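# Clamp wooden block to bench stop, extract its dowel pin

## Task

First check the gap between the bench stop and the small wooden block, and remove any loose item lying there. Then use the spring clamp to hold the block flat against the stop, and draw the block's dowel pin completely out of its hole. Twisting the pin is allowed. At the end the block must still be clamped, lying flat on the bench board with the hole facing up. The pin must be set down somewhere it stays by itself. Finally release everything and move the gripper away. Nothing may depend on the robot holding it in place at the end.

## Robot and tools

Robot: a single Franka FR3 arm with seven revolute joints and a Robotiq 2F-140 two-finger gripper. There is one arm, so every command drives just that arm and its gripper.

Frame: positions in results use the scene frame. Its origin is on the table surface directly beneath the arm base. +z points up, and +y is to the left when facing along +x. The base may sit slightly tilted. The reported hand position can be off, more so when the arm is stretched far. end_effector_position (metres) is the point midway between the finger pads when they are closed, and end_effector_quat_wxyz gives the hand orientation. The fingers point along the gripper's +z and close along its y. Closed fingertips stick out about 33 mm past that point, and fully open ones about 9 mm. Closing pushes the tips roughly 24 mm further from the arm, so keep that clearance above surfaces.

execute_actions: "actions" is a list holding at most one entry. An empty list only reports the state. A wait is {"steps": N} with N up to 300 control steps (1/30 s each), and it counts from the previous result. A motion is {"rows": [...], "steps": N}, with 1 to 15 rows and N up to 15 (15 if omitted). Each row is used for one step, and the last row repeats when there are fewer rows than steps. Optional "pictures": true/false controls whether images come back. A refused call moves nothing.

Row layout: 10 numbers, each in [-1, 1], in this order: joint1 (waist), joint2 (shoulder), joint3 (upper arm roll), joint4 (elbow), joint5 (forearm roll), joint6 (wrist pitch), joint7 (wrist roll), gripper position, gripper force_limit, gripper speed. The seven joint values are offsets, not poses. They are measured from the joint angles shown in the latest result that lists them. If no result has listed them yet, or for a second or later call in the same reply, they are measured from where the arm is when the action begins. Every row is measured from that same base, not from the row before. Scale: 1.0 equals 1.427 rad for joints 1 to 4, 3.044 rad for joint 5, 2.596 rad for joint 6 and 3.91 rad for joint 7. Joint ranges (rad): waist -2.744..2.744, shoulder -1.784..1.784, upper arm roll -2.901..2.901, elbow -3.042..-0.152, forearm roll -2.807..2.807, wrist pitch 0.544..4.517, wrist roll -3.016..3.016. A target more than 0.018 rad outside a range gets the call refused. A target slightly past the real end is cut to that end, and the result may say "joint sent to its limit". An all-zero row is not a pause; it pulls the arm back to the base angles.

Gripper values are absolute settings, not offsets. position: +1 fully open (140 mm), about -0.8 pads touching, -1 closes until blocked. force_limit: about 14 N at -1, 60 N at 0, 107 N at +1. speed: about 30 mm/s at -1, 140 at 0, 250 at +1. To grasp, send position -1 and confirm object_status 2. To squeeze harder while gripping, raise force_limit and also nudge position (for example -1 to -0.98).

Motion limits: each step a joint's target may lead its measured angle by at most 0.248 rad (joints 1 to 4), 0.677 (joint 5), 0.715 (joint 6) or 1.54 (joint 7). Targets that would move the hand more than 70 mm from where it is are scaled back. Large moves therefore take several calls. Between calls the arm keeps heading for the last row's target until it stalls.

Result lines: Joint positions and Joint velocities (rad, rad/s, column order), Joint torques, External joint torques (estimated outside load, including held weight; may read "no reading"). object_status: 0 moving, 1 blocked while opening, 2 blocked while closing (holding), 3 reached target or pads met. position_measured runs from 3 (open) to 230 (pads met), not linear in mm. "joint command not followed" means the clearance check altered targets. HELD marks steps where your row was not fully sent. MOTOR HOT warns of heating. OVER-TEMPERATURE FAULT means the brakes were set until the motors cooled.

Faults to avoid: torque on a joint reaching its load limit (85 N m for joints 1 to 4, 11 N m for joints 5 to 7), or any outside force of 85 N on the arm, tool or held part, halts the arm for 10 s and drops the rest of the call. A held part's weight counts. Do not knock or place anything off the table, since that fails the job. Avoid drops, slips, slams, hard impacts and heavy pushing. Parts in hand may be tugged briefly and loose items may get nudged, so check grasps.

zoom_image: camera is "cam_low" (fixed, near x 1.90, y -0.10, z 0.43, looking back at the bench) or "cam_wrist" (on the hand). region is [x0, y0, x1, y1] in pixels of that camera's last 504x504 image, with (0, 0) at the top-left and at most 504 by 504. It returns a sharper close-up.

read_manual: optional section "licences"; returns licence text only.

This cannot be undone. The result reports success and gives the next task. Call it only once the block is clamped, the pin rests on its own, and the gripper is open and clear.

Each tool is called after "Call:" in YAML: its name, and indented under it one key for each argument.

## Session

Call:
execute_actions:
  actions: []

Scene clock: 0.00 s of 6465.00 s.
end_effector_position=(+0.2022, +0.5915, +0.1344) position_measured=154 object_status=3 end_effector_quat_wxyz=(+0.163, -0.610, +0.689, -0.355)
Joint positions: [ 1.656  0.684 -0.125 -1.617 -0.679  1.866  2.024]
Joint velocities: [ 0.001 -0.001 -0.001  0.001  0.    -0.001 -0.001]
Joint torques (N m, as the joint torque sensors report them, + toward a larger angle): no reading
External joint torques (N m, as the arm's controller estimates them; a push from outside toward a larger angle lowers the number): no reading
camera_calibration (this result's frames):
cam_wrist: T_world_to_cam=[[-0.72571, -0.166532, -0.667542, 0.343303], [-0.203085, 0.978881, -0.0234214, -0.527463], [0.657345, 0.118571, -0.744204, 0.0728893], [0, 0, 0, 1]] pos_world=[0.0941052, 0.564852, 0.27106]

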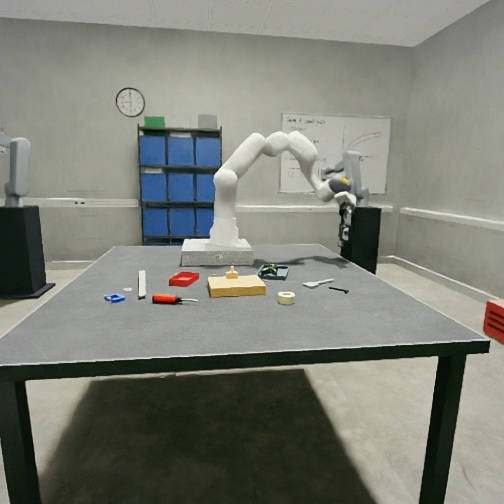

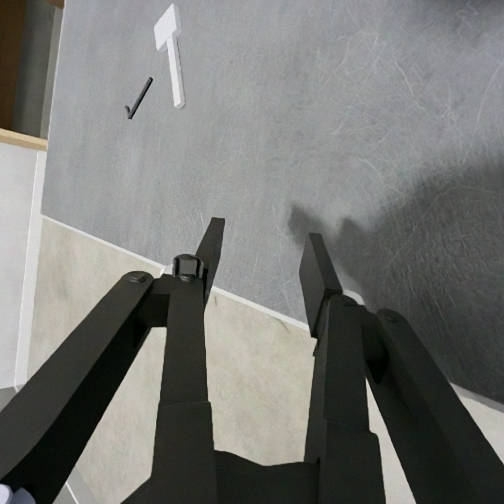

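Call:
zoom_image:
  camera: "cam_low"
  region: [160, 250, 300, 310]

Call:
zoom_image:
  camera: "cam_low"
  region: [200, 255, 270, 300]

Call:
zoom_image:
  camera: "cam_low"
  region: [245, 255, 305, 290]

Region (160, 250, 300, 310) of cam_low's 504x504 image, scaled by 3.600, with more detail than that image has; it fills the top 216 rows of this view, and the rest is white.

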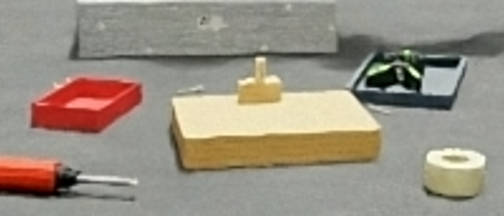

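Region (200, 255, 270, 300) of cam_low's 504x504 image, scaled by 7.200, with more detail than that image has; it fills the top 324 rows of this view, and the rest is white.

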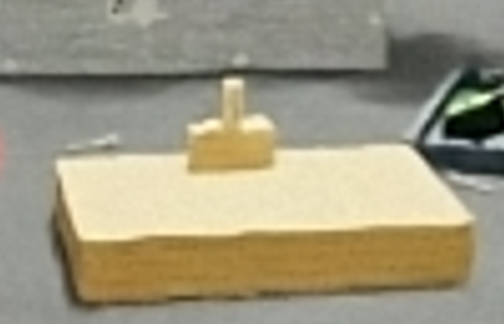

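Region (245, 255, 305, 290) of cam_low's 504x504 image, scaled by 8.400, with more detail than that image has; it fills the top 294 rows of this view, and the rest is white.

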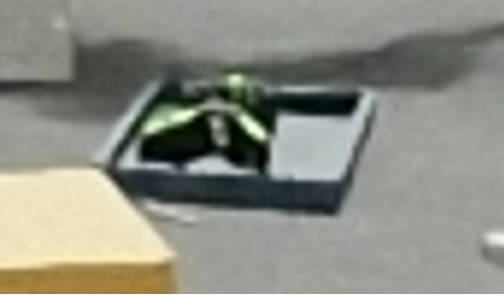

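Call:
execute_actions:
  actions:
    - {"rows": [[-0.01,-0.01,0.002,-0.004,0.004,0.002,0,-0.6,0,0],[-0.03,-0.03,0.005,-0.012,0.012,0.005,0,-0.6,0,0],[-0.06,-0.055,0.009,-0.025,0.022,0.009,0,-0.6,0,0],[-0.10,-0.085,0.014,-0.042,0.034,0.014,0,-0.6,0,0],[-0.15,-0.12,0.02,-0.065,0.05,0.02,0,-0.6,0,0],[-0.21,-0.16,0.027,-0.092,0.067,0.026,0,-0.6,0,0],[-0.28,-0.2,0.034,-0.122,0.085,0.032,0,-0.6,0,0],[-0.36,-0.25,0.042,-0.158,0.104,0.039,0,-0.6,0,0],[-0.45,-0.30,0.05,-0.197,0.124,0.046,0,-0.6,0,0],[-0.55,-0.36,0.058,-0.24,0.145,0.053,0,-0.6,0,0],[-0.65,-0.42,0.066,-0.285,0.165,0.06,0,-0.6,0,0],[-0.75,-0.47,0.073,-0.33,0.185,0.067,0,-0.6,0,0],[-0.85,-0.52,0.08,-0.37,0.203,0.073,0,-0.6,0,0],[-0.93,-0.565,0.085,-0.41,0.216,0.077,0,-0.6,0,0],[-1.0,-0.5985,0.0885,-0.4388,0.2245,0.0797,0,-0.6,0,0]], "steps": 15}
  pictures: false

Call:
execute_actions:
  actions:
    - {"steps": 50}

Scene clock: 109.93 s of 6465.00 s.
end_effector_position=(+0.3325, +0.3839, +0.2484) position_measured=205 object_status=3 end_effector_quat_wxyz=(-0.008, -0.277, +0.955, -0.108)
Joint positions: [ 0.959  0.04  -0.025 -2.11  -0.168  2.007  2.024]
Joint velocities: [-2.177 -2.079  0.018 -1.493  1.293  0.3   -0.001]
Joint torques (N m, as the joint torque sensors report them, + toward a larger angle): [ 14.73 -26.73  12.99  23.5    1.6    3.77   0.11]
External joint torques (N m, as the arm's controller estimates them; a push from outside toward a larger angle lowers the number): [ 0.99 -2.64  0.26 -1.73  1.24  0.59  0.09]
Steps of this call (steps 1 to 90: nothing new was sent; then 106.43 s passed at rest; steps 91 to 105: all 15 steps of this action). Readings (joint positions | what the end effector reports):
91: [1.655 0.683 -0.124 -1.619 -0.677 1.867 2.024] | position_measured=154 object_status=0
92: [1.649 0.677 -0.120 -1.624 -0.671 1.869 2.024] | position_measured=160 object_status=0
94: [1.612 0.642 -0.103 -1.649 -0.640 1.878 2.024] | position_measured=175 object_status=0
98: [1.445 0.506 -0.077 -1.732 -0.538 1.908 2.024] | position_measured=203 object_status=0
105: the state above

Scene clock: 111.60 s of 6465.00 s.
end_effector_position=(+0.4777, +0.1154, +0.2991) position_measured=205 object_status=3 end_effector_quat_wxyz=(+0.001, +0.111, +0.994, -0.006)
Joint positions: [ 0.23  -0.167 -0.001 -2.242  0.001  2.071  2.024]
Joint velocities: [-0.001  0.     0.     0.001  0.001  0.002 -0.   ]
Joint torques (N m, as the joint torque sensors report them, + toward a larger angle): [  1.08 -28.08  -0.14  22.71   1.65   2.96   0.16]
External joint torques (N m, as the arm's controller estimates them; a push from outside toward a larger angle lowers the number): [ 1.4  -2.39  0.39 -1.11  0.92  0.55  0.16]
Steps of this call (steps 1 to 45: the robot went on to your last target; steps 46 to 50: nothing new was sent). Readings (joint positions | what the end effector reports):
1: [0.888 -0.021 -0.023 -2.148 -0.133 2.015 2.024] | position_measured=205 object_status=3
2: [0.819 -0.069 -0.020 -2.172 -0.105 2.024 2.024] | position_measured=205 object_status=3
4: [0.692 -0.127 -0.016 -2.196 -0.069 2.038 2.024] | position_measured=205 object_status=3
8: [0.472 -0.158 -0.009 -2.220 -0.033 2.054 2.024] | position_measured=205 object_status=3
50: the state above
The arm was judged still, so your last target was given up. Only a new action makes it travel on or press farther. Fingers that are still opening or closing keep moving.
camera_calibration (this result's frames):
cam_wrist: T_world_to_cam=[[0.0548914, 0.997436, -0.0459181, -0.11922], [0.9148, -0.0318071, 0.402654, -0.546448], [0.400161, -0.0641081, -0.9142, 0.265615], [0, 0, 0, 1]] pos_world=[0.400145, 0.118562, 0.45738]

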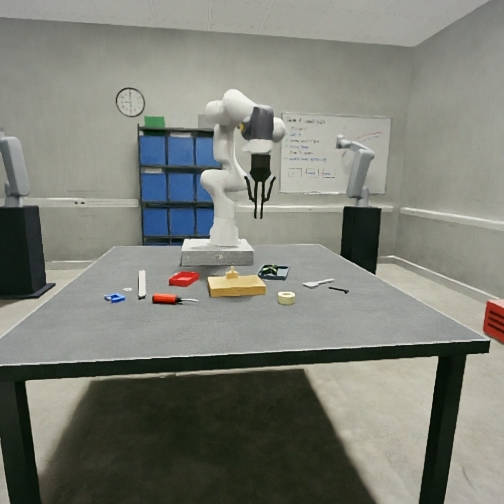

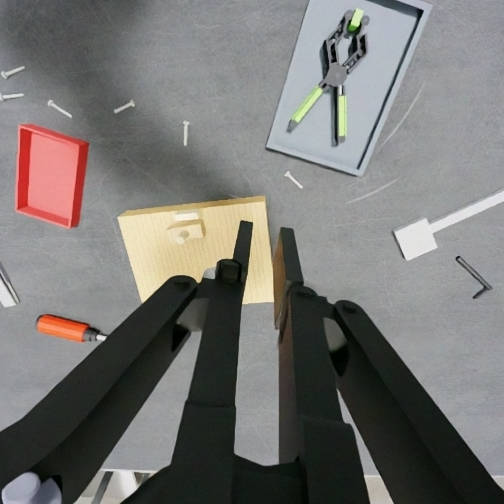

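Call:
zoom_image:
  camera: "cam_wrist"
  region: [150, 190, 230, 260]

Call:
zoom_image:
  camera: "cam_wrist"
  region: [260, 0, 440, 180]

Call:
zoom_image:
  camera: "cam_wrist"
  region: [110, 185, 290, 310]

Region (150, 190, 230, 260) of cam_wrist's 504x504 image, scaled by 6.300, with more detail than that image has; it fills the top 441 rows of this view, and the rest is white.

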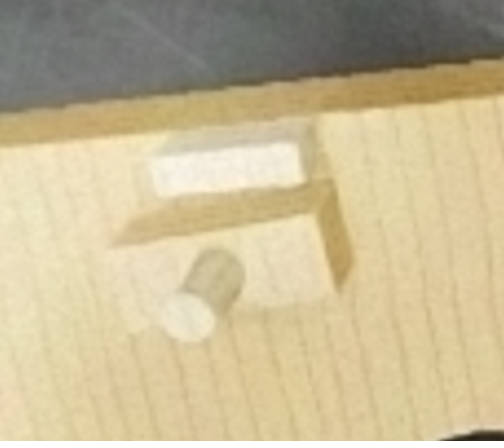

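Region (260, 0, 440, 180) of cam_wrist's 504x504 image, scaled by 2.800, with more detail than that image has.

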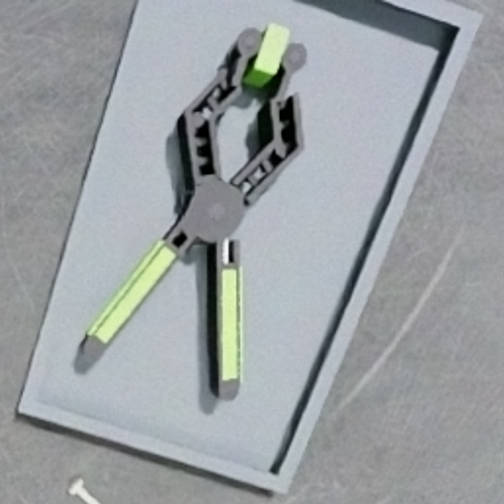

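Region (110, 185, 290, 310) of cam_wrist's 504x504 image, scaled by 2.800, with more detail than that image has; it fills the top 350 rows of this view, and the rest is white.

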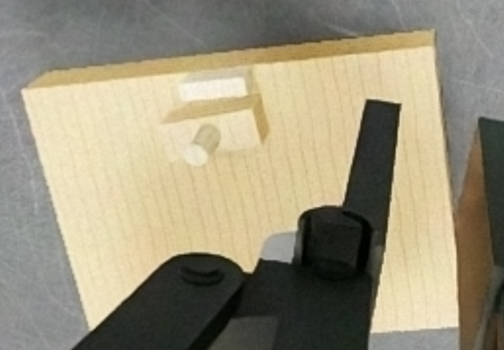

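Call:
execute_actions:
  actions:
    - {"rows": [[-0.003,0.007,0,0.004,0,0.004,-0.006,-0.5,0,0],[-0.009,0.022,0,0.011,0,0.011,-0.016,-0.5,0,0],[-0.018,0.044,0,0.021,0,0.02,-0.028,-0.5,0,0],[-0.028,0.07,0,0.034,0,0.03,-0.042,-0.5,0,0],[-0.04,0.10,0,0.049,0,0.04,-0.056,-0.5,0,0],[-0.053,0.131,0,0.064,0,0.05,-0.07,-0.5,0,0],[-0.066,0.163,0,0.08,0,0.06,-0.083,-0.5,0,0],[-0.079,0.195,0,0.096,0,0.069,-0.095,-0.5,0,0],[-0.091,0.227,0,0.111,0,0.078,-0.106,-0.5,0,0],[-0.103,0.257,0,0.126,0,0.086,-0.115,-0.5,0,0],[-0.115,0.285,0,0.14,0,0.093,-0.122,-0.5,0,0],[-0.125,0.311,0,0.152,0,0.098,-0.127,-0.5,0,0],[-0.134,0.333,0,0.163,0,0.101,-0.13,-0.5,0,0],[-0.141,0.351,0,0.172,0,0.1032,-0.1301,-0.5,0,0],[-0.1459,0.3626,0,0.1777,0,0.1032,-0.1301,-0.5,0,0]], "steps": 15}
  pictures: false

Call:
execute_actions:
  actions:
    - {"steps": 30}

Scene clock: 232.10 s of 6465.00 s.
end_effector_position=(+0.5859, +0.0294, +0.1670) position_measured=192 object_status=3 end_effector_quat_wxyz=(-0.013, +0.048, +0.999, -0.007)
Joint positions: [ 0.047  0.291 -0.001 -2.02   0.001  2.28   1.713]
Joint velocities: [-0.37   0.895 -0.041  0.351  0.     0.343 -0.635]
Joint torques (N m, as the joint torque sensors report them, + toward a larger angle): [  3.19 -49.05   1.18  24.22   0.63   2.76  -0.24]
External joint torques (N m, as the arm's controller estimates them; a push from outside toward a larger angle lowers the number): [ 0.11  0.62 -1.88  1.01  0.04  0.54 -0.26]
Steps of this call (steps 1 to 90: nothing new was sent; then 117.00 s passed at rest; steps 91 to 105: all 15 steps of this action). Readings (joint positions | what the end effector reports):
91: [0.229 -0.166 -0.001 -2.241 0.001 2.072 2.023] | position_measured=205 object_status=0
92: [0.227 -0.162 -0.000 -2.237 0.001 2.075 2.018] | position_measured=199 object_status=0
94: [0.216 -0.132 0.002 -2.218 0.001 2.093 1.995] | position_measured=192 object_status=0
98: [0.161 0.006 0.004 -2.146 0.001 2.159 1.904] | position_measured=192 object_status=0
105: the state above

Scene clock: 233.10 s of 6465.00 s.
end_effector_position=(+0.6052, +0.0132, +0.1485) position_measured=192 object_status=3 end_effector_quat_wxyz=(-0.001, -0.031, +1.000, -0.006)
Joint positions: [ 0.02   0.351 -0.002 -1.99   0.001  2.336  1.529]
Joint velocities: [-0.     0.001 -0.     0.001  0.     0.001 -0.022]
Joint torques (N m, as the joint torque sensors report them, + toward a larger angle): [  1.55 -43.07   0.38  22.45   0.6    2.91  -0.24]
External joint torques (N m, as the arm's controller estimates them; a push from outside toward a larger angle lowers the number): [ 2.13 -2.34  0.56  0.73  0.01  0.5  -0.24]
Steps of this call (steps 1 to 30: the robot went on to your last target). Readings (joint positions | what the end effector reports):
1: [0.036 0.316 -0.002 -2.012 0.001 2.290 1.693] | position_measured=192 object_status=3
2: [0.028 0.333 -0.004 -2.007 0.001 2.298 1.675] | position_measured=192 object_status=3
4: [0.020 0.349 -0.005 -2.001 0.001 2.309 1.645] | position_measured=192 object_status=3
8: [0.020 0.352 -0.004 -1.992 0.001 2.324 1.601] | position_measured=192 object_status=3
30: the state above
camera_calibration (this result's frames):
cam_wrist: T_world_to_cam=[[-0.227476, 0.972714, -0.0456265, 0.140058], [0.888737, 0.226532, 0.398534, -0.592729], [0.397996, 0.0501072, -0.916018, 0.0703836], [0, 0, 0, 1]] pos_world=[0.530628, -0.00549176, 0.307086]

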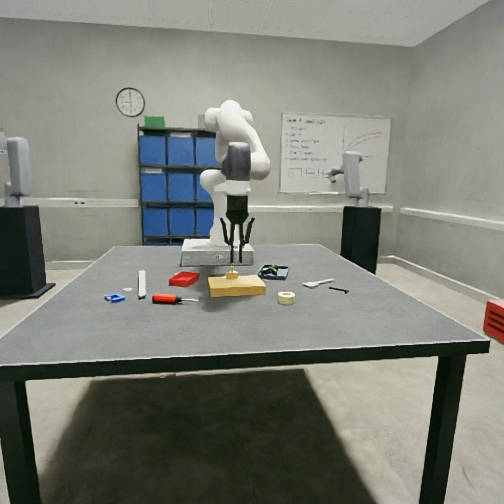

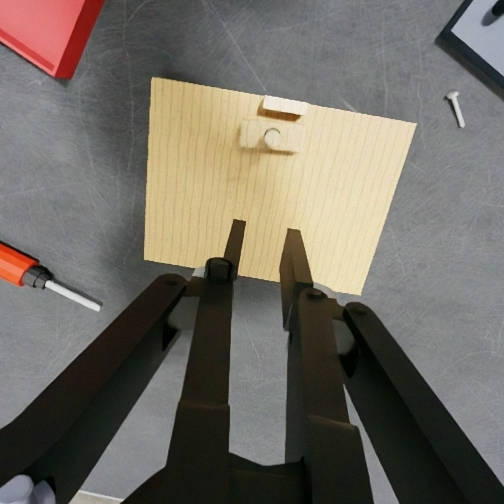

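Call:
zoom_image:
  camera: "cam_wrist"
  region: [225, 80, 325, 170]

Call:
zoom_image:
  camera: "cam_wrist"
  region: [215, 205, 325, 295]

Region (225, 80, 325, 170) of cam_wrist's 504x504 image, scaled by 5.040, with more detail than that image has; it fills the top 454 rows of this view, and the rest is white.

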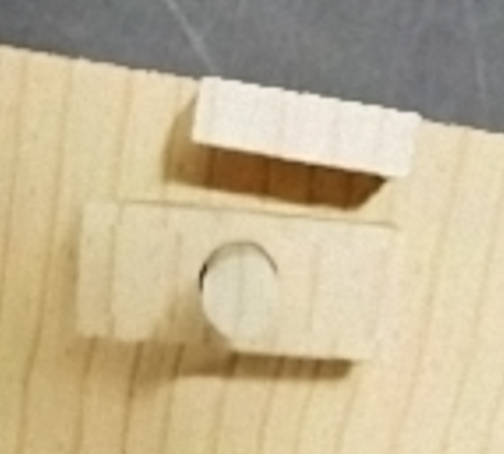

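Region (215, 205, 325, 295) of cam_wrist's 504x504 image, scaled by 4.582, with more detail than that image has; it fills the top 412 rows of this view, and the rest is white.

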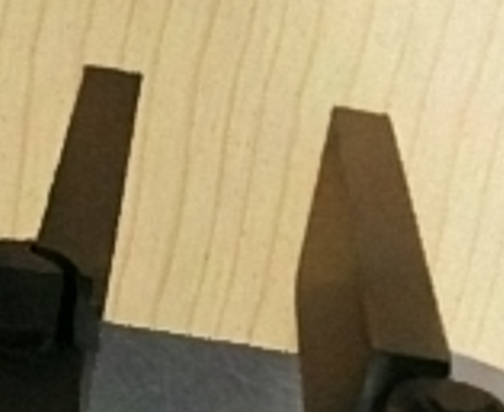

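Call:
execute_actions:
  actions:
    - {"rows": [[-0.001,0,0,-0.002,0,0.006,-0.002,-0.5,0,0],[-0.002,0.001,0,-0.006,0,0.014,-0.004,-0.5,0,0],[-0.003,0.001,0,-0.012,0,0.023,-0.0068,-0.5,0,0],[-0.004,0.002,0,-0.019,0,0.032,-0.0068,-0.5,0,0],[-0.005,0.003,0,-0.027,0,0.041,-0.0068,-0.5,0,0],[-0.006,0.003,0,-0.036,0,0.049,-0.0068,-0.5,0,0],[-0.007,0.004,0,-0.045,0,0.056,-0.0068,-0.5,0,0],[-0.0077,0.005,0,-0.054,0,0.062,-0.0068,-0.5,0,0],[-0.0077,0.006,0,-0.063,0,0.066,-0.0068,-0.5,0,0],[-0.0077,0.006,0,-0.071,0,0.068,-0.0068,-0.5,0,0],[-0.0077,0.007,0,-0.079,0,0.068,-0.0068,-0.5,0,0],[-0.0077,0.008,0,-0.085,0,0.066,-0.0068,-0.5,0,0],[-0.0077,0.008,0,-0.090,0,0.063,-0.0068,-0.5,0,0],[-0.0077,0.0089,0,-0.094,0,0.060,-0.0068,-0.5,0,0],[-0.0077,0.0089,0,-0.0962,0,0.0589,-0.0068,-0.5,0,0]], "steps": 15}
  pictures: false

Call:
execute_actions:
  actions:
    - {"steps": 15}

Call:
zoom_image:
  camera: "cam_wrist"
  region: [205, 120, 345, 260]

Scene clock: 332.00 s of 6465.00 s.
end_effector_position=(+0.5810, +0.0064, +0.1052) position_measured=192 object_status=3 end_effector_quat_wxyz=(+0.004, -0.035, +0.999, -0.006)
Joint positions: [ 0.011  0.362 -0.002 -2.112  0.001  2.478  1.511]
Joint velocities: [ 0.     0.042  0.    -0.207  0.     0.031 -0.011]
Joint torques (N m, as the joint torque sensors report them, + toward a larger angle): [  0.33 -42.05  -0.97  21.04   0.54   3.41  -0.12]
External joint torques (N m, as the arm's controller estimates them; a push from outside toward a larger angle lowers the number): [ 0.78 -0.46 -0.92 -1.26  0.    0.61 -0.12]
Steps of this call (steps 1 to 15: the robot went on to your last target; steps 16 to 90: nothing new was sent; then 95.40 s passed at rest; steps 91 to 105: all 15 steps of this action). Readings (joint positions | what the end effector reports):
91: [0.020 0.351 -0.002 -1.990 0.001 2.338 1.521] | position_measured=192 object_status=3
92: [0.020 0.351 -0.002 -1.991 0.001 2.343 1.521] | position_measured=192 object_status=3
94: [0.019 0.351 -0.002 -2.000 0.001 2.362 1.519] | position_measured=192 object_status=3
98: [0.014 0.352 -0.002 -2.038 0.001 2.422 1.515] | position_measured=192 object_status=3
105: the state above

Scene clock: 332.50 s of 6465.00 s.
end_effector_position=(+0.5747, +0.0063, +0.0989) position_measured=192 object_status=3 end_effector_quat_wxyz=(-0.000, -0.036, +0.999, -0.006)
Joint positions: [ 0.011  0.364 -0.002 -2.126  0.001  2.486  1.509]
Joint velocities: [ 0.002  0.001  0.001  0.001  0.     0.002 -0.003]
Joint torques (N m, as the joint torque sensors report them, + toward a larger angle): [  0.37 -40.84  -0.91  19.05   0.5    2.89  -0.2 ]
External joint torques (N m, as the arm's controller estimates them; a push from outside toward a larger angle lowers the number): [ 0.55 -1.56 -1.09 -0.84  0.    0.49 -0.2 ]
Steps of this call (steps 1 to 15: the robot went on to your last target). Readings (joint positions | what the end effector reports):
1: [0.011 0.363 -0.002 -2.118 0.001 2.479 1.511] | position_measured=192 object_status=3
2: [0.011 0.364 -0.002 -2.121 0.001 2.480 1.511] | position_measured=192 object_status=3
4: [0.011 0.364 -0.002 -2.125 0.001 2.481 1.510] | position_measured=192 object_status=3
8: [0.011 0.364 -0.002 -2.125 0.001 2.484 1.509] | position_measured=192 object_status=3
15: the state above
camera_calibration (this result's frames):
cam_wrist: T_world_to_cam=[[-0.237216, 0.970375, -0.0458398, 0.143168], [0.886127, 0.235477, 0.399161, -0.542914], [0.39813, 0.0540674, -0.915734, 0.0373559], [0, 0, 0, 1]] pos_world=[0.50018, -0.0131031, 0.257481]

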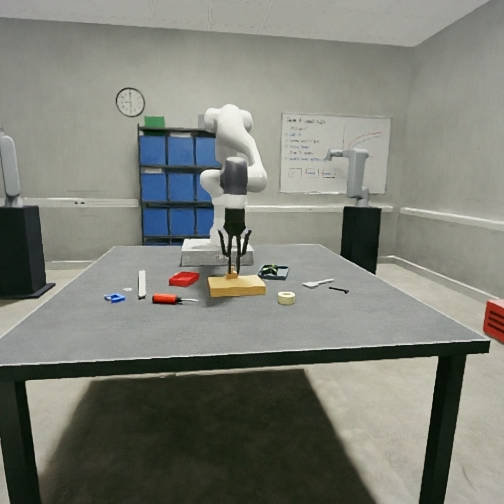

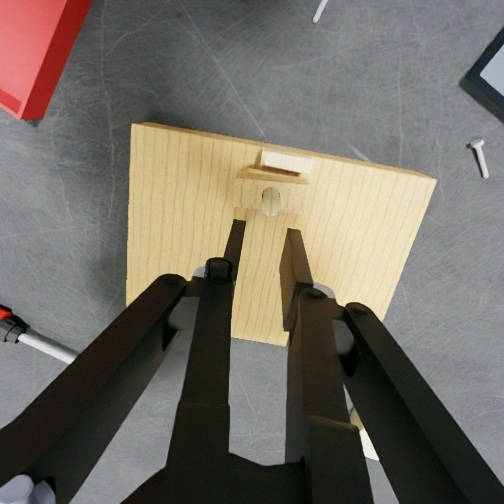

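Region (205, 120, 345, 260) of cam_wrist's 504x504 image, scaled by 3.600, with more detail than that image has.

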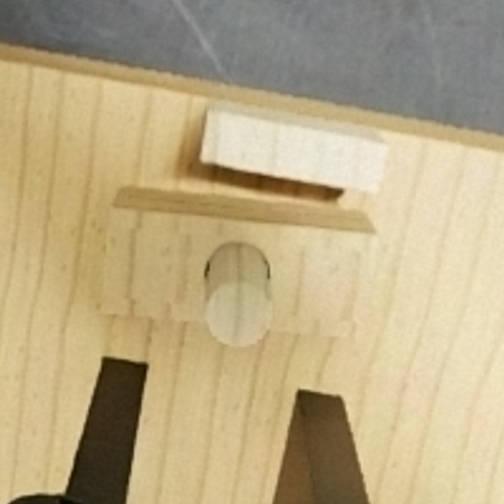

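Call:
execute_actions:
  actions:
    - {"rows": [[0,0.001,0,0,0,0.003,0,-0.5,0,0],[0,0.003,0,0,0,0.007,0,-0.5,0,0],[0,0.006,0,0,0,0.011,0,-0.5,0,0],[0,0.010,0,0,0,0.015,0,-0.5,0,0],[0,0.014,0,0,0,0.019,0,-0.5,0,0],[0,0.018,0,0,0,0.022,0,-0.5,0,0],[0,0.022,0,0,0,0.024,0,-0.5,0,0],[0,0.026,0,0,0,0.025,0,-0.5,0,0],[0,0.029,0,0,0,0.025,0,-0.5,0,0],[0,0.032,0,0,0,0.024,0,-0.5,0,0],[0,0.034,0,0,0,0.023,0,-0.5,0,0],[0,0.0355,0,0,0,0.022,0,-0.5,0,0],[0,0.0366,0,0,0,0.0213,0,-0.5,0,0]], "steps": 15}
  pictures: false

Call:
execute_actions:
  actions:
    - {"steps": 10}

Call:
zoom_image:
  camera: "cam_low"
  region: [205, 250, 265, 295]

Scene clock: 345.73 s of 6465.00 s.
end_effector_position=(+0.5750, +0.0059, +0.0750) position_measured=192 object_status=3 end_effector_quat_wxyz=(-0.000, -0.036, +0.999, -0.006)
Joint positions: [ 0.01   0.414 -0.002 -2.125  0.001  2.536  1.508]
Joint velocities: [0.002 0.041 0.002 0.    0.002 0.01  0.001]
Joint torques (N m, as the joint torque sensors report them, + toward a larger angle): [  0.78 -41.65  -0.81  18.8    0.46   3.08   0.14]
External joint torques (N m, as the arm's controller estimates them; a push from outside toward a larger angle lowers the number): [ 1.09  0.22 -0.93 -1.44 -0.02  0.5   0.14]
Steps of this call (steps 1 to 15: the robot went on to your last target; steps 16 to 90: nothing new was sent; then 9.73 s passed at rest; steps 91 to 105: all 15 steps of this action). Readings (joint positions | what the end effector reports):
91: [0.010 0.364 -0.002 -2.126 0.001 2.487 1.508] | position_measured=192 object_status=3
92: [0.010 0.365 -0.002 -2.126 0.001 2.489 1.508] | position_measured=192 object_status=3
94: [0.010 0.368 -0.002 -2.125 0.001 2.498 1.508] | position_measured=192 object_status=3
98: [0.010 0.385 -0.002 -2.125 0.001 2.522 1.508] | position_measured=192 object_status=3
105: the state above

Scene clock: 346.07 s of 6465.00 s.
end_effector_position=(+0.5753, +0.0059, +0.0745) position_measured=192 object_status=3 end_effector_quat_wxyz=(+0.000, -0.036, +0.999, -0.006)
Joint positions: [ 0.01   0.415 -0.002 -2.125  0.001  2.538  1.508]
Joint velocities: [ 0.    -0.001 -0.001 -0.001  0.001  0.003 -0.   ]
Joint torques (N m, as the joint torque sensors report them, + toward a larger angle): [  0.98 -40.23  -0.52  18.81   0.45   2.85   0.15]
External joint torques (N m, as the arm's controller estimates them; a push from outside toward a larger angle lowers the number): [ 1.53 -0.04 -0.42 -0.44 -0.03  0.44  0.15]
Steps of this call (steps 1 to 10: the robot went on to your last target). Readings (joint positions | what the end effector reports):
1: [0.010 0.415 -0.002 -2.125 0.001 2.536 1.508] | position_measured=192 object_status=3
2: [0.010 0.415 -0.002 -2.125 0.001 2.536 1.508] | position_measured=192 object_status=3
4: [0.010 0.415 -0.002 -2.125 0.001 2.537 1.508] | position_measured=192 object_status=3
8: [0.010 0.415 -0.002 -2.125 0.001 2.538 1.508] | position_measured=192 object_status=3
10: the state above
camera_calibration (this result's frames):
cam_wrist: T_world_to_cam=[[-0.237767, 0.970213, -0.0464093, 0.142887], [0.88523, 0.236111, 0.400773, -0.53322], [0.399792, 0.0542076, -0.915001, 0.0137001], [0, 0, 0, 1]] pos_world=[0.500519, -0.0134744, 0.232867]

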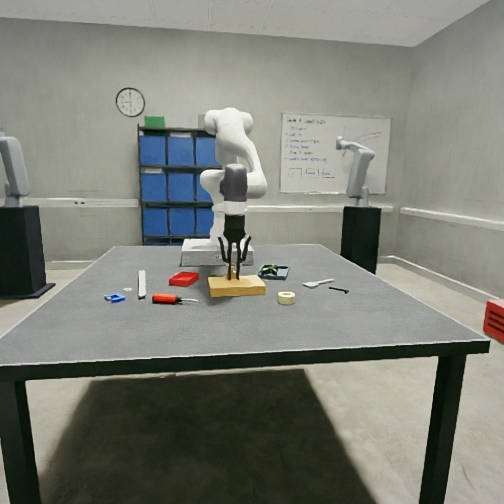

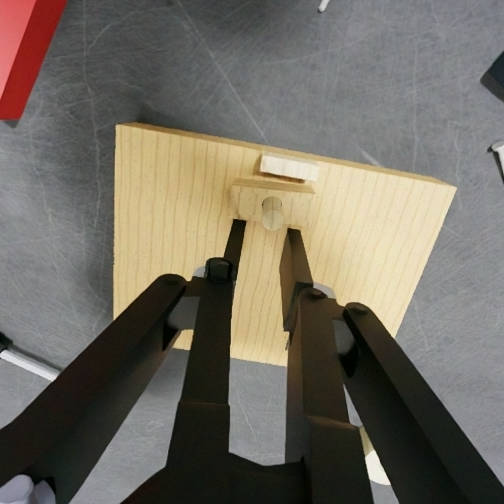

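Region (205, 250, 265, 295) of cam_low's 504x504 image, scaled by 8.400, with more detail than that image has; it fills the top 378 rows of this view, and the rest is white.

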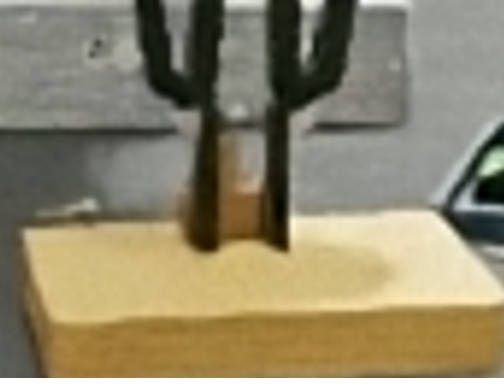

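Call:
execute_actions:
  actions:
    - {"rows": [[0,-0.0015,0,-0.002,0,0.001,0,-0.5,0,0],[0,-0.003,0,-0.0045,0,0.002,0,-0.5,0,0],[0,-0.0046,0,-0.0073,0,0.003,0,-0.5,0,0],[0,-0.0063,0,-0.0102,0,0.004,0,-0.5,0,0],[0.001,-0.008,0,-0.0131,0,0.005,0,-0.5,0,0],[0.0015,-0.0097,0,-0.016,0,0.0058,0,-0.5,0,0],[0.002,-0.0114,0,-0.0189,0,0.0066,0,-0.5,0,0],[0.0025,-0.0131,0,-0.0218,0,0.0073,0,-0.5,0,0],[0.003,-0.0148,0,-0.0247,0,0.008,0,-0.5,0,0],[0.0035,-0.0165,0,-0.0276,0,0.0086,0,-0.5,0,0],[0.004,-0.0181,0,-0.0305,0,0.009,0,-0.5,0,0],[0.0044,-0.0196,0,-0.0332,0,0.0093,0,-0.5,0,0],[0.0047,-0.021,0,-0.0356,0,0.0093,0,-0.5,0,0],[0.005,-0.0222,0,-0.0376,0,0.0093,0,-0.5,0,0],[0.005,-0.023,0,-0.0392,0,0.0093,0,-0.5,0,0]], "steps": 15}
  pictures: false

Call:
execute_actions:
  actions:
    - {"steps": 12}

Call:
zoom_image:
  camera: "cam_wrist"
  region: [205, 140, 345, 260]

Scene clock: 374.10 s of 6465.00 s.
end_effector_position=(+0.5618, +0.0086, +0.0736) position_measured=192 object_status=3 end_effector_quat_wxyz=(-0.001, -0.039, +0.999, -0.006)
Joint positions: [ 0.016  0.388 -0.002 -2.173  0.001  2.556  1.508]
Joint velocities: [ 0.013 -0.051  0.    -0.092  0.     0.02   0.002]
Joint torques (N m, as the joint torque sensors report them, + toward a larger angle): [  2.08 -41.17  -0.58  17.37   0.42   3.     0.1 ]
External joint torques (N m, as the arm's controller estimates them; a push from outside toward a larger angle lowers the number): [ 2.82 -2.37 -0.31 -1.96 -0.05  0.52  0.1 ]
Steps of this call (steps 1 to 15: the robot went on to your last target; steps 16 to 90: nothing new was sent; then 24.53 s passed at rest; steps 91 to 105: all 15 steps of this action). Readings (joint positions | what the end effector reports):
91: [0.010 0.415 -0.002 -2.126 0.001 2.539 1.508] | position_measured=192 object_status=3
92: [0.010 0.415 -0.002 -2.127 0.001 2.539 1.508] | position_measured=192 object_status=3
94: [0.010 0.412 -0.002 -2.132 0.001 2.541 1.508] | position_measured=192 object_status=3
98: [0.011 0.404 -0.002 -2.146 0.001 2.547 1.508] | position_measured=192 object_status=3
105: the state above

Scene clock: 374.50 s of 6465.00 s.
end_effector_position=(+0.5601, +0.0090, +0.0735) position_measured=192 object_status=3 end_effector_quat_wxyz=(-0.001, -0.039, +0.999, -0.006)
Joint positions: [ 0.016  0.385 -0.002 -2.18   0.001  2.559  1.508]
Joint velocities: [ 0.001  0.    -0.001 -0.001 -0.001  0.002  0.   ]
Joint torques (N m, as the joint torque sensors report them, + toward a larger angle): [  1.6  -41.83  -0.96  17.63   0.5    2.89   0.13]
External joint torques (N m, as the arm's controller estimates them; a push from outside toward a larger angle lowers the number): [ 2.03 -2.92 -0.94 -1.28  0.04  0.48  0.13]
Steps of this call (steps 1 to 12: the robot went on to your last target). Readings (joint positions | what the end effector reports):
1: [0.016 0.387 -0.002 -2.175 0.001 2.557 1.508] | position_measured=192 object_status=3
2: [0.016 0.386 -0.002 -2.177 0.001 2.557 1.508] | position_measured=192 object_status=3
4: [0.016 0.385 -0.002 -2.179 0.001 2.558 1.508] | position_measured=192 object_status=3
8: [0.016 0.385 -0.002 -2.179 0.001 2.559 1.508] | position_measured=192 object_status=3
12: the state above
camera_calibration (this result's frames):
cam_wrist: T_world_to_cam=[[-0.24346, 0.968829, -0.0457975, 0.139378], [0.884893, 0.241204, 0.398479, -0.519739], [0.397105, 0.0564878, -0.916033, 0.0202806], [0, 0, 0, 1]] pos_world=[0.485792, -0.0108159, 0.232066]

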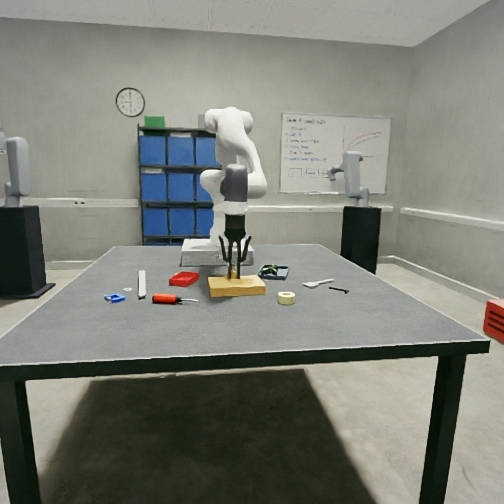

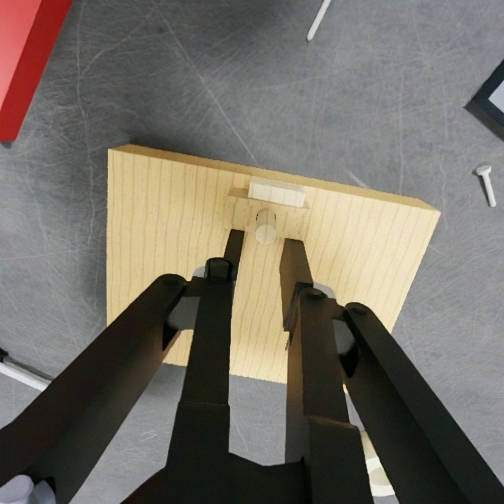

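Region (205, 140, 345, 260) of cam_wrist's 504x504 image, scaled by 3.600, with more detail than that image has; it fills the top 432 rows of this view, and the rest is white.

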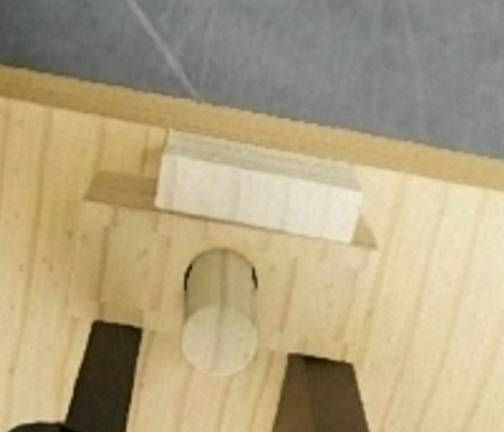

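Call:
execute_actions:
  actions:
    - {"rows": [[0,-0.008,0,0,0,0,0,-0.5,0,0],[0,-0.022,0,0,0,0,0,-0.5,0,0],[0,-0.04,0,0,0,0,0,-0.5,0,0],[0,-0.06,0,0,0,0,0,-0.5,0,0],[0.005,-0.08,0,0,0,0,0,-0.5,0,0],[0.02,-0.10,0,-0.005,0,0,0.01,-0.5,0,0],[0.045,-0.118,0,-0.02,0,0,0.03,-0.5,0,0],[0.075,-0.136,0,-0.045,0,0.002,0.06,-0.5,0,0],[0.11,-0.153,0,-0.075,0,0.005,0.09,0.2,0,0],[0.145,-0.17,0,-0.11,0,0.008,0.12,0.2,0,0],[0.18,-0.185,0,-0.145,0,0.011,0.15,0.2,0,0],[0.21,-0.198,0,-0.18,0,0.013,0.175,0.2,0,0],[0.235,-0.21,0,-0.21,0,0.015,0.195,0.2,0,0],[0.255,-0.22,0,-0.235,0,0.0157,0.2014,0.2,0,0],[0.2675,-0.2273,0,-0.2516,0,0.0157,0.2014,0.2,0,0]], "steps": 15}
  pictures: false

Call:
execute_actions:
  actions:
    - {"steps": 40}

Scene clock: 460.47 s of 6465.00 s.
end_effector_position=(+0.5128, +0.1342, +0.1402) position_measured=148 object_status=0 end_effector_quat_wxyz=(+0.041, -0.037, +0.998, +0.003)
Joint positions: [ 0.257  0.124 -0.005 -2.376  0.001  2.581  1.75 ]
Joint velocities: [ 0.858 -0.376  0.064 -0.944 -0.     0.03   0.926]
Joint torques (N m, as the joint torque sensors report them, + toward a larger angle): [ -2.62 -32.25  -4.54  20.91   0.51   3.45   0.62]
External joint torques (N m, as the arm's controller estimates them; a push from outside toward a larger angle lowers the number): [ 2.11 -2.47 -0.65 -1.21 -0.01  0.52  0.64]
Steps of this call (steps 1 to 15: the robot went on to your last target; steps 16 to 90: nothing new was sent; then 82.47 s passed at rest; steps 91 to 105: all 15 steps of this action). Readings (joint positions | what the end effector reports):
91: [0.016 0.384 -0.002 -2.180 0.001 2.560 1.508] | position_measured=192 object_status=3
92: [0.016 0.380 -0.002 -2.181 0.001 2.559 1.508] | position_measured=192 object_status=3
94: [0.016 0.356 -0.002 -2.185 0.001 2.558 1.508] | position_measured=192 object_status=3
98: [0.050 0.252 -0.012 -2.201 0.001 2.560 1.540] | position_measured=192 object_status=3
105: the state above

Scene clock: 461.80 s of 6465.00 s.
end_effector_position=(+0.4219, +0.1786, +0.1098) position_measured=104 object_status=3 end_effector_quat_wxyz=(+0.002, +0.156, +0.988, -0.006)
Joint positions: [ 0.398  0.063 -0.001 -2.537  0.001  2.598  2.282]
Joint velocities: [ 0.    -0.     0.    -0.     0.001 -0.001  0.024]
Joint torques (N m, as the joint torque sensors report them, + toward a larger angle): [  1.22 -30.83  -2.01  17.41   0.41   2.9    0.34]
External joint torques (N m, as the arm's controller estimates them; a push from outside toward a larger angle lowers the number): [ 1.55 -2.5  -1.76 -0.97 -0.05  0.49  0.34]
Steps of this call (steps 1 to 40: the robot went on to your last target). Readings (joint positions | what the end effector reports):
1: [0.287 0.111 -0.004 -2.409 0.001 2.583 1.785] | position_measured=141 object_status=0
2: [0.317 0.099 -0.003 -2.442 0.001 2.585 1.828] | position_measured=133 object_status=0
4: [0.366 0.079 0.002 -2.497 0.001 2.588 1.917] | position_measured=118 object_status=0
8: [0.397 0.068 0.004 -2.533 0.001 2.591 2.049] | position_measured=104 object_status=0
40: the state above
camera_calibration (this result's frames):
cam_wrist: T_world_to_cam=[[0.144887, 0.988371, -0.0461662, -0.224181], [0.907194, -0.114072, 0.404952, -0.399464], [0.394976, -0.100554, -0.913172, 0.127478], [0, 0, 0, 1]] pos_world=[0.344522, 0.188824, 0.267823]

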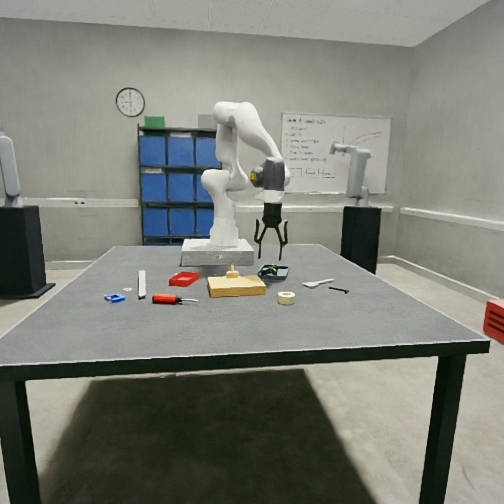

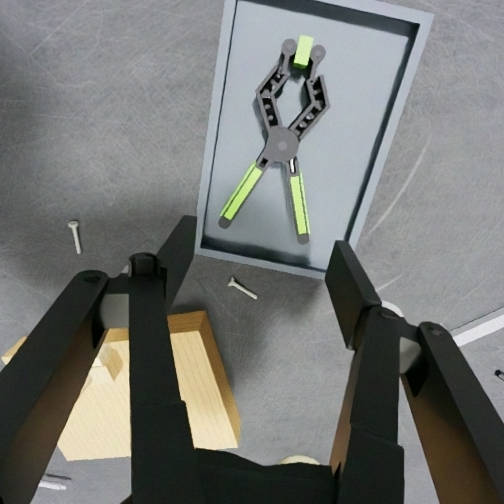

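Call:
zoom_image:
  camera: "cam_wrist"
  region: [175, 120, 365, 290]

Call:
zoom_image:
  camera: "cam_wrist"
  region: [220, 20, 360, 180]

Region (175, 120, 365, 290) of cam_wrist's 504x504 image, scaled by 2.653, with more detail than that image has; it fills the top 451 rows of this view, and the rest is white.

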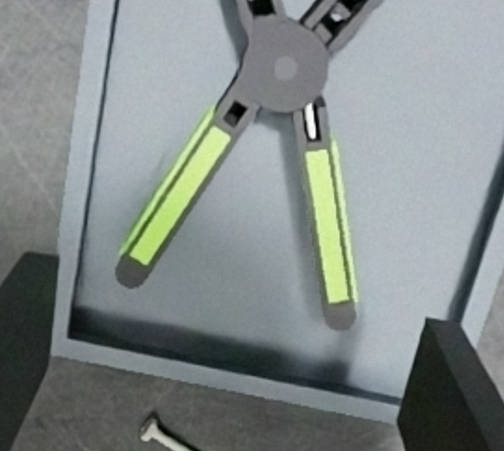

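Region (220, 20, 360, 180) of cam_wrist's 504x504 image, scaled by 3.150, with more detail than that image has; it fills the left 441 columns of this view, and the rest is white.

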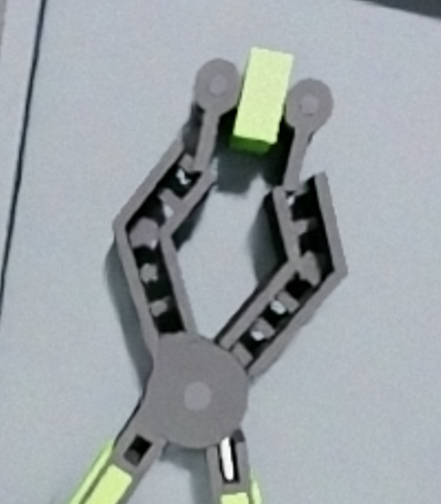

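Call:
execute_actions:
  actions:
    - {"rows": [[0.001,0.002,0,0.001,0,0.004,0.003,0.12,0,-0.5],[0.002,0.006,0,0.002,0,0.009,0.0061,0.12,0,-0.5],[0.0025,0.012,0,0.003,0,0.015,0.0061,0.12,0,-0.5],[0.0025,0.019,0,0.0043,0,0.021,0.0061,0.12,0,-0.5],[0.0025,0.027,0,0.0043,0,0.027,0.0061,0.12,0,-0.5],[0.0025,0.035,0,0.0043,0,0.033,0.0061,0.12,0,-0.5],[0.0025,0.043,0,0.0043,0,0.038,0.0061,0.12,0,-0.5],[0.0025,0.051,0,0.0043,0,0.043,0.0061,0.12,0,-0.5],[0.0025,0.058,0,0.0043,0,0.046,0.0061,0.12,0,-0.5],[0.0025,0.064,0,0.0043,0,0.048,0.0061,0.12,0,-0.5],[0.0025,0.069,0,0.0043,0,0.048,0.0061,0.12,0,-0.5],[0.0025,0.073,0,0.0043,0,0.046,0.0061,0.12,0,-0.5],[0.0025,0.076,0,0.0043,0,0.044,0.0061,0.12,0,-0.5],[0.0025,0.0778,0,0.0043,0,0.0414,0.0061,0.12,0,-0.5]], "steps": 15}
  pictures: false

Call:
execute_actions:
  actions:
    - {"steps": 15}

Call:
zoom_image:
  camera: "cam_wrist"
  region: [170, 180, 370, 310]

Scene clock: 537.23 s of 6465.00 s.
end_effector_position=(+0.4239, +0.1799, +0.0728) position_measured=114 object_status=3 end_effector_quat_wxyz=(+0.002, +0.163, +0.987, -0.006)
Joint positions: [ 0.4    0.166 -0.001 -2.531  0.001  2.696  2.298]
Joint velocities: [ 0.001  0.114 -0.001 -0.001  0.001  0.032  0.008]
Joint torques (N m, as the joint torque sensors report them, + toward a larger angle): [  1.82 -31.98  -1.1   16.74   0.39   3.1    0.44]
External joint torques (N m, as the arm's controller estimates them; a push from outside toward a larger angle lowers the number): [ 2.18  0.64 -0.94 -1.2   0.    0.46  0.44]
Steps of this call (steps 1 to 30: the robot went on to your last target; steps 31 to 90: nothing new was sent; then 71.93 s passed at rest; steps 91 to 105: all 15 steps of this action). Readings (joint positions | what the end effector reports):
91: [0.398 0.063 -0.001 -2.537 0.001 2.599 2.289] | position_measured=104 object_status=0
92: [0.398 0.064 -0.001 -2.537 0.001 2.602 2.290] | position_measured=107 object_status=0
94: [0.399 0.071 -0.001 -2.534 0.001 2.614 2.292] | position_measured=113 object_status=0
98: [0.400 0.107 -0.001 -2.531 0.001 2.655 2.295] | position_measured=114 object_status=0
105: the state above

Scene clock: 537.73 s of 6465.00 s.
end_effector_position=(+0.4241, +0.1800, +0.0708) position_measured=114 object_status=3 end_effector_quat_wxyz=(+0.002, +0.163, +0.987, -0.005)
Joint positions: [ 0.4    0.172 -0.001 -2.531  0.001  2.702  2.3  ]
Joint velocities: [ 0.    -0.001 -0.     0.002 -0.001  0.003  0.001]
Joint torques (N m, as the joint torque sensors report them, + toward a larger angle): [  1.76 -29.92  -1.01  16.52   0.35   2.95   0.45]
External joint torques (N m, as the arm's controller estimates them; a push from outside toward a larger angle lowers the number): [ 2.11  0.5  -0.86 -0.3  -0.03  0.52  0.45]
Steps of this call (steps 1 to 15: the robot went on to your last target). Readings (joint positions | what the end effector reports):
1: [0.400 0.169 -0.001 -2.531 0.001 2.697 2.298] | position_measured=114 object_status=3
2: [0.400 0.170 -0.001 -2.531 0.001 2.697 2.298] | position_measured=114 object_status=3
4: [0.400 0.172 -0.001 -2.531 0.001 2.699 2.299] | position_measured=114 object_status=3
8: [0.400 0.172 -0.001 -2.531 0.001 2.701 2.299] | position_measured=114 object_status=3
15: the state above
The arm was judged still, so your last target was given up. Only a new action makes it travel on or press farther. Fingers that are still opening or closing keep moving.
camera_calibration (this result's frames):
cam_wrist: T_world_to_cam=[[0.160009, 0.986065, -0.0455263, -0.233748], [0.904716, -0.128049, 0.406316, -0.38208], [0.394824, -0.106202, -0.912598, 0.0922191], [0, 0, 0, 1]] pos_world=[0.346665, 0.19136, 0.228762]

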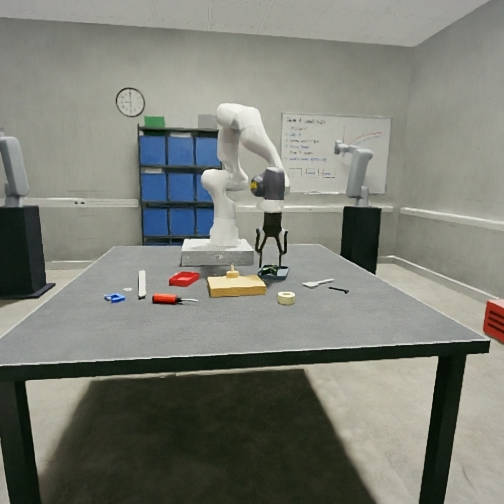

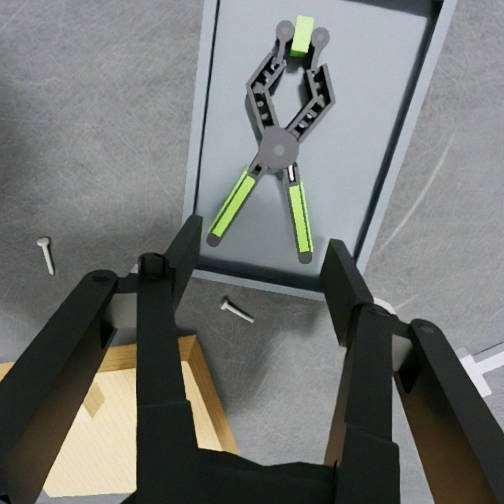

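Region (170, 180, 370, 310) of cam_wrist's 504x504 image, scaled by 2.520, with more detail than that image has; it fills the top 328 rows of this view, and the rest is white.

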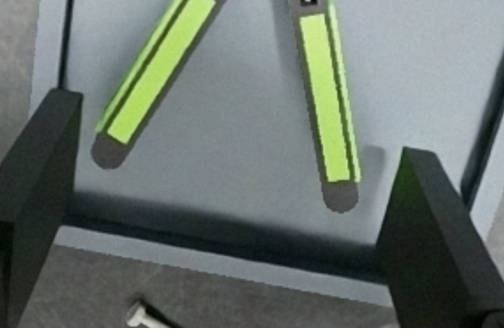

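Call:
execute_actions:
  actions:
    - {"rows": [[-0.001,0.002,0,0.001,0,0.002,0,0.12,0,-0.5],[-0.002,0.005,0,0.002,0,0.004,0,0.12,0,-0.5],[-0.003,0.008,0,0.0035,0,0.006,0,0.12,0,-0.5],[-0.0041,0.012,0,0.005,0,0.008,0,0.12,0,-0.5],[-0.0041,0.016,0,0.006,0,0.010,0,0.12,0,-0.5],[-0.0041,0.020,0,0.0071,0,0.012,0,0.12,0,-0.5],[-0.0041,0.023,0,0.0071,0,0.014,0,0.12,0,-0.5],[-0.0041,0.026,0,0.0071,0,0.015,0,0.12,0,-0.5],[-0.0041,0.028,0,0.0071,0,0.015,0,0.12,0,-0.5],[-0.0041,0.0299,0,0.0071,0,0.014,0,0.12,0,-0.5],[-0.0041,0.0299,0,0.0071,0,0.0127,0,0.12,0,-0.5]], "steps": 15}
  pictures: false

Call:
execute_actions:
  actions:
    - {"steps": 10}

Call:
zoom_image:
  camera: "cam_wrist"
  region: [170, 180, 370, 310]

Scene clock: 581.33 s of 6465.00 s.
end_effector_position=(+0.4254, +0.1781, +0.0574) position_measured=114 object_status=3 end_effector_quat_wxyz=(+0.001, +0.166, +0.986, -0.006)
Joint positions: [ 0.395  0.212 -0.001 -2.523  0.001  2.73   2.3  ]
Joint velocities: [ 0.001  0.006 -0.001 -0.002  0.001  0.013  0.   ]
Joint torques (N m, as the joint torque sensors report them, + toward a larger angle): [  0.23 -31.17  -1.13  16.73   0.37   2.99   0.12]
External joint torques (N m, as the arm's controller estimates them; a push from outside toward a larger angle lowers the number): [ 0.67  0.14 -0.93  0.42  0.01  0.57  0.12]
Steps of this call (steps 1 to 90: nothing new was sent; then 40.10 s passed at rest; steps 91 to 105: all 15 steps of this action). Readings (joint positions | what the end effector reports):
91: [0.400 0.172 -0.001 -2.531 0.001 2.703 2.300] | position_measured=114 object_status=3
92: [0.400 0.172 -0.001 -2.531 0.001 2.704 2.300] | position_measured=114 object_status=3
94: [0.398 0.177 -0.001 -2.529 0.001 2.708 2.300] | position_measured=114 object_status=3
98: [0.396 0.195 -0.001 -2.524 0.001 2.722 2.300] | position_measured=114 object_status=3
105: the state above

Scene clock: 581.67 s of 6465.00 s.
end_effector_position=(+0.4262, +0.1784, +0.0576) position_measured=114 object_status=3 end_effector_quat_wxyz=(+0.002, +0.166, +0.986, -0.006)
Joint positions: [ 0.395  0.212 -0.001 -2.523  0.001  2.732  2.3  ]
Joint velocities: [-0.    -0.001 -0.001 -0.    -0.     0.002  0.   ]
Joint torques (N m, as the joint torque sensors report them, + toward a larger angle): [  0.4  -30.88  -0.87  16.8    0.34   2.91   0.11]
External joint torques (N m, as the arm's controller estimates them; a push from outside toward a larger angle lowers the number): [ 0.85  0.23 -0.65  0.58 -0.02  0.5   0.11]
Steps of this call (steps 1 to 10: the robot went on to your last target). Readings (joint positions | what the end effector reports):
1: [0.395 0.212 -0.001 -2.523 0.001 2.731 2.300] | position_measured=114 object_status=3
2: [0.395 0.212 -0.001 -2.523 0.001 2.731 2.300] | position_measured=114 object_status=3
4: [0.395 0.212 -0.001 -2.523 0.001 2.731 2.300] | position_measured=114 object_status=3
8: [0.395 0.212 -0.001 -2.523 0.001 2.732 2.300] | position_measured=114 object_status=3
10: the state above
camera_calibration (this result's frames):
cam_wrist: T_world_to_cam=[[0.16486, 0.985222, -0.0464625, -0.234995], [0.904673, -0.13228, 0.405053, -0.377921], [0.392921, -0.108811, -0.913112, 0.0804664], [0, 0, 0, 1]] pos_world=[0.34902, 0.190286, 0.215635]

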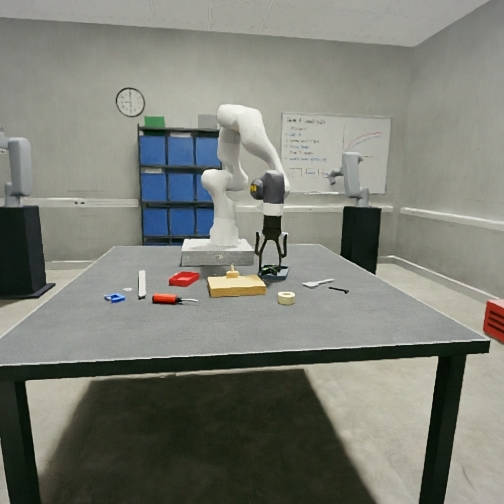

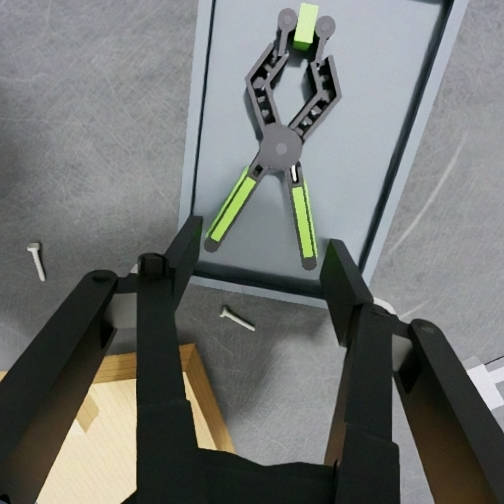

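Region (170, 180, 370, 310) of cam_wrist's 504x504 image, scaled by 2.520, with more detail than that image has; it fills the top 328 rows of this view, and the rest is white.

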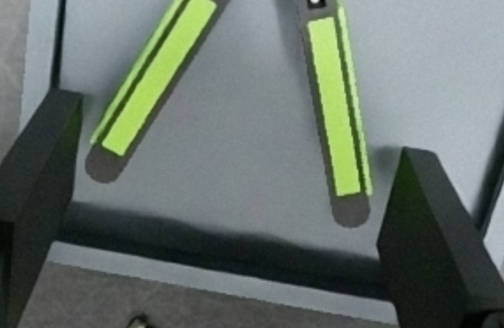

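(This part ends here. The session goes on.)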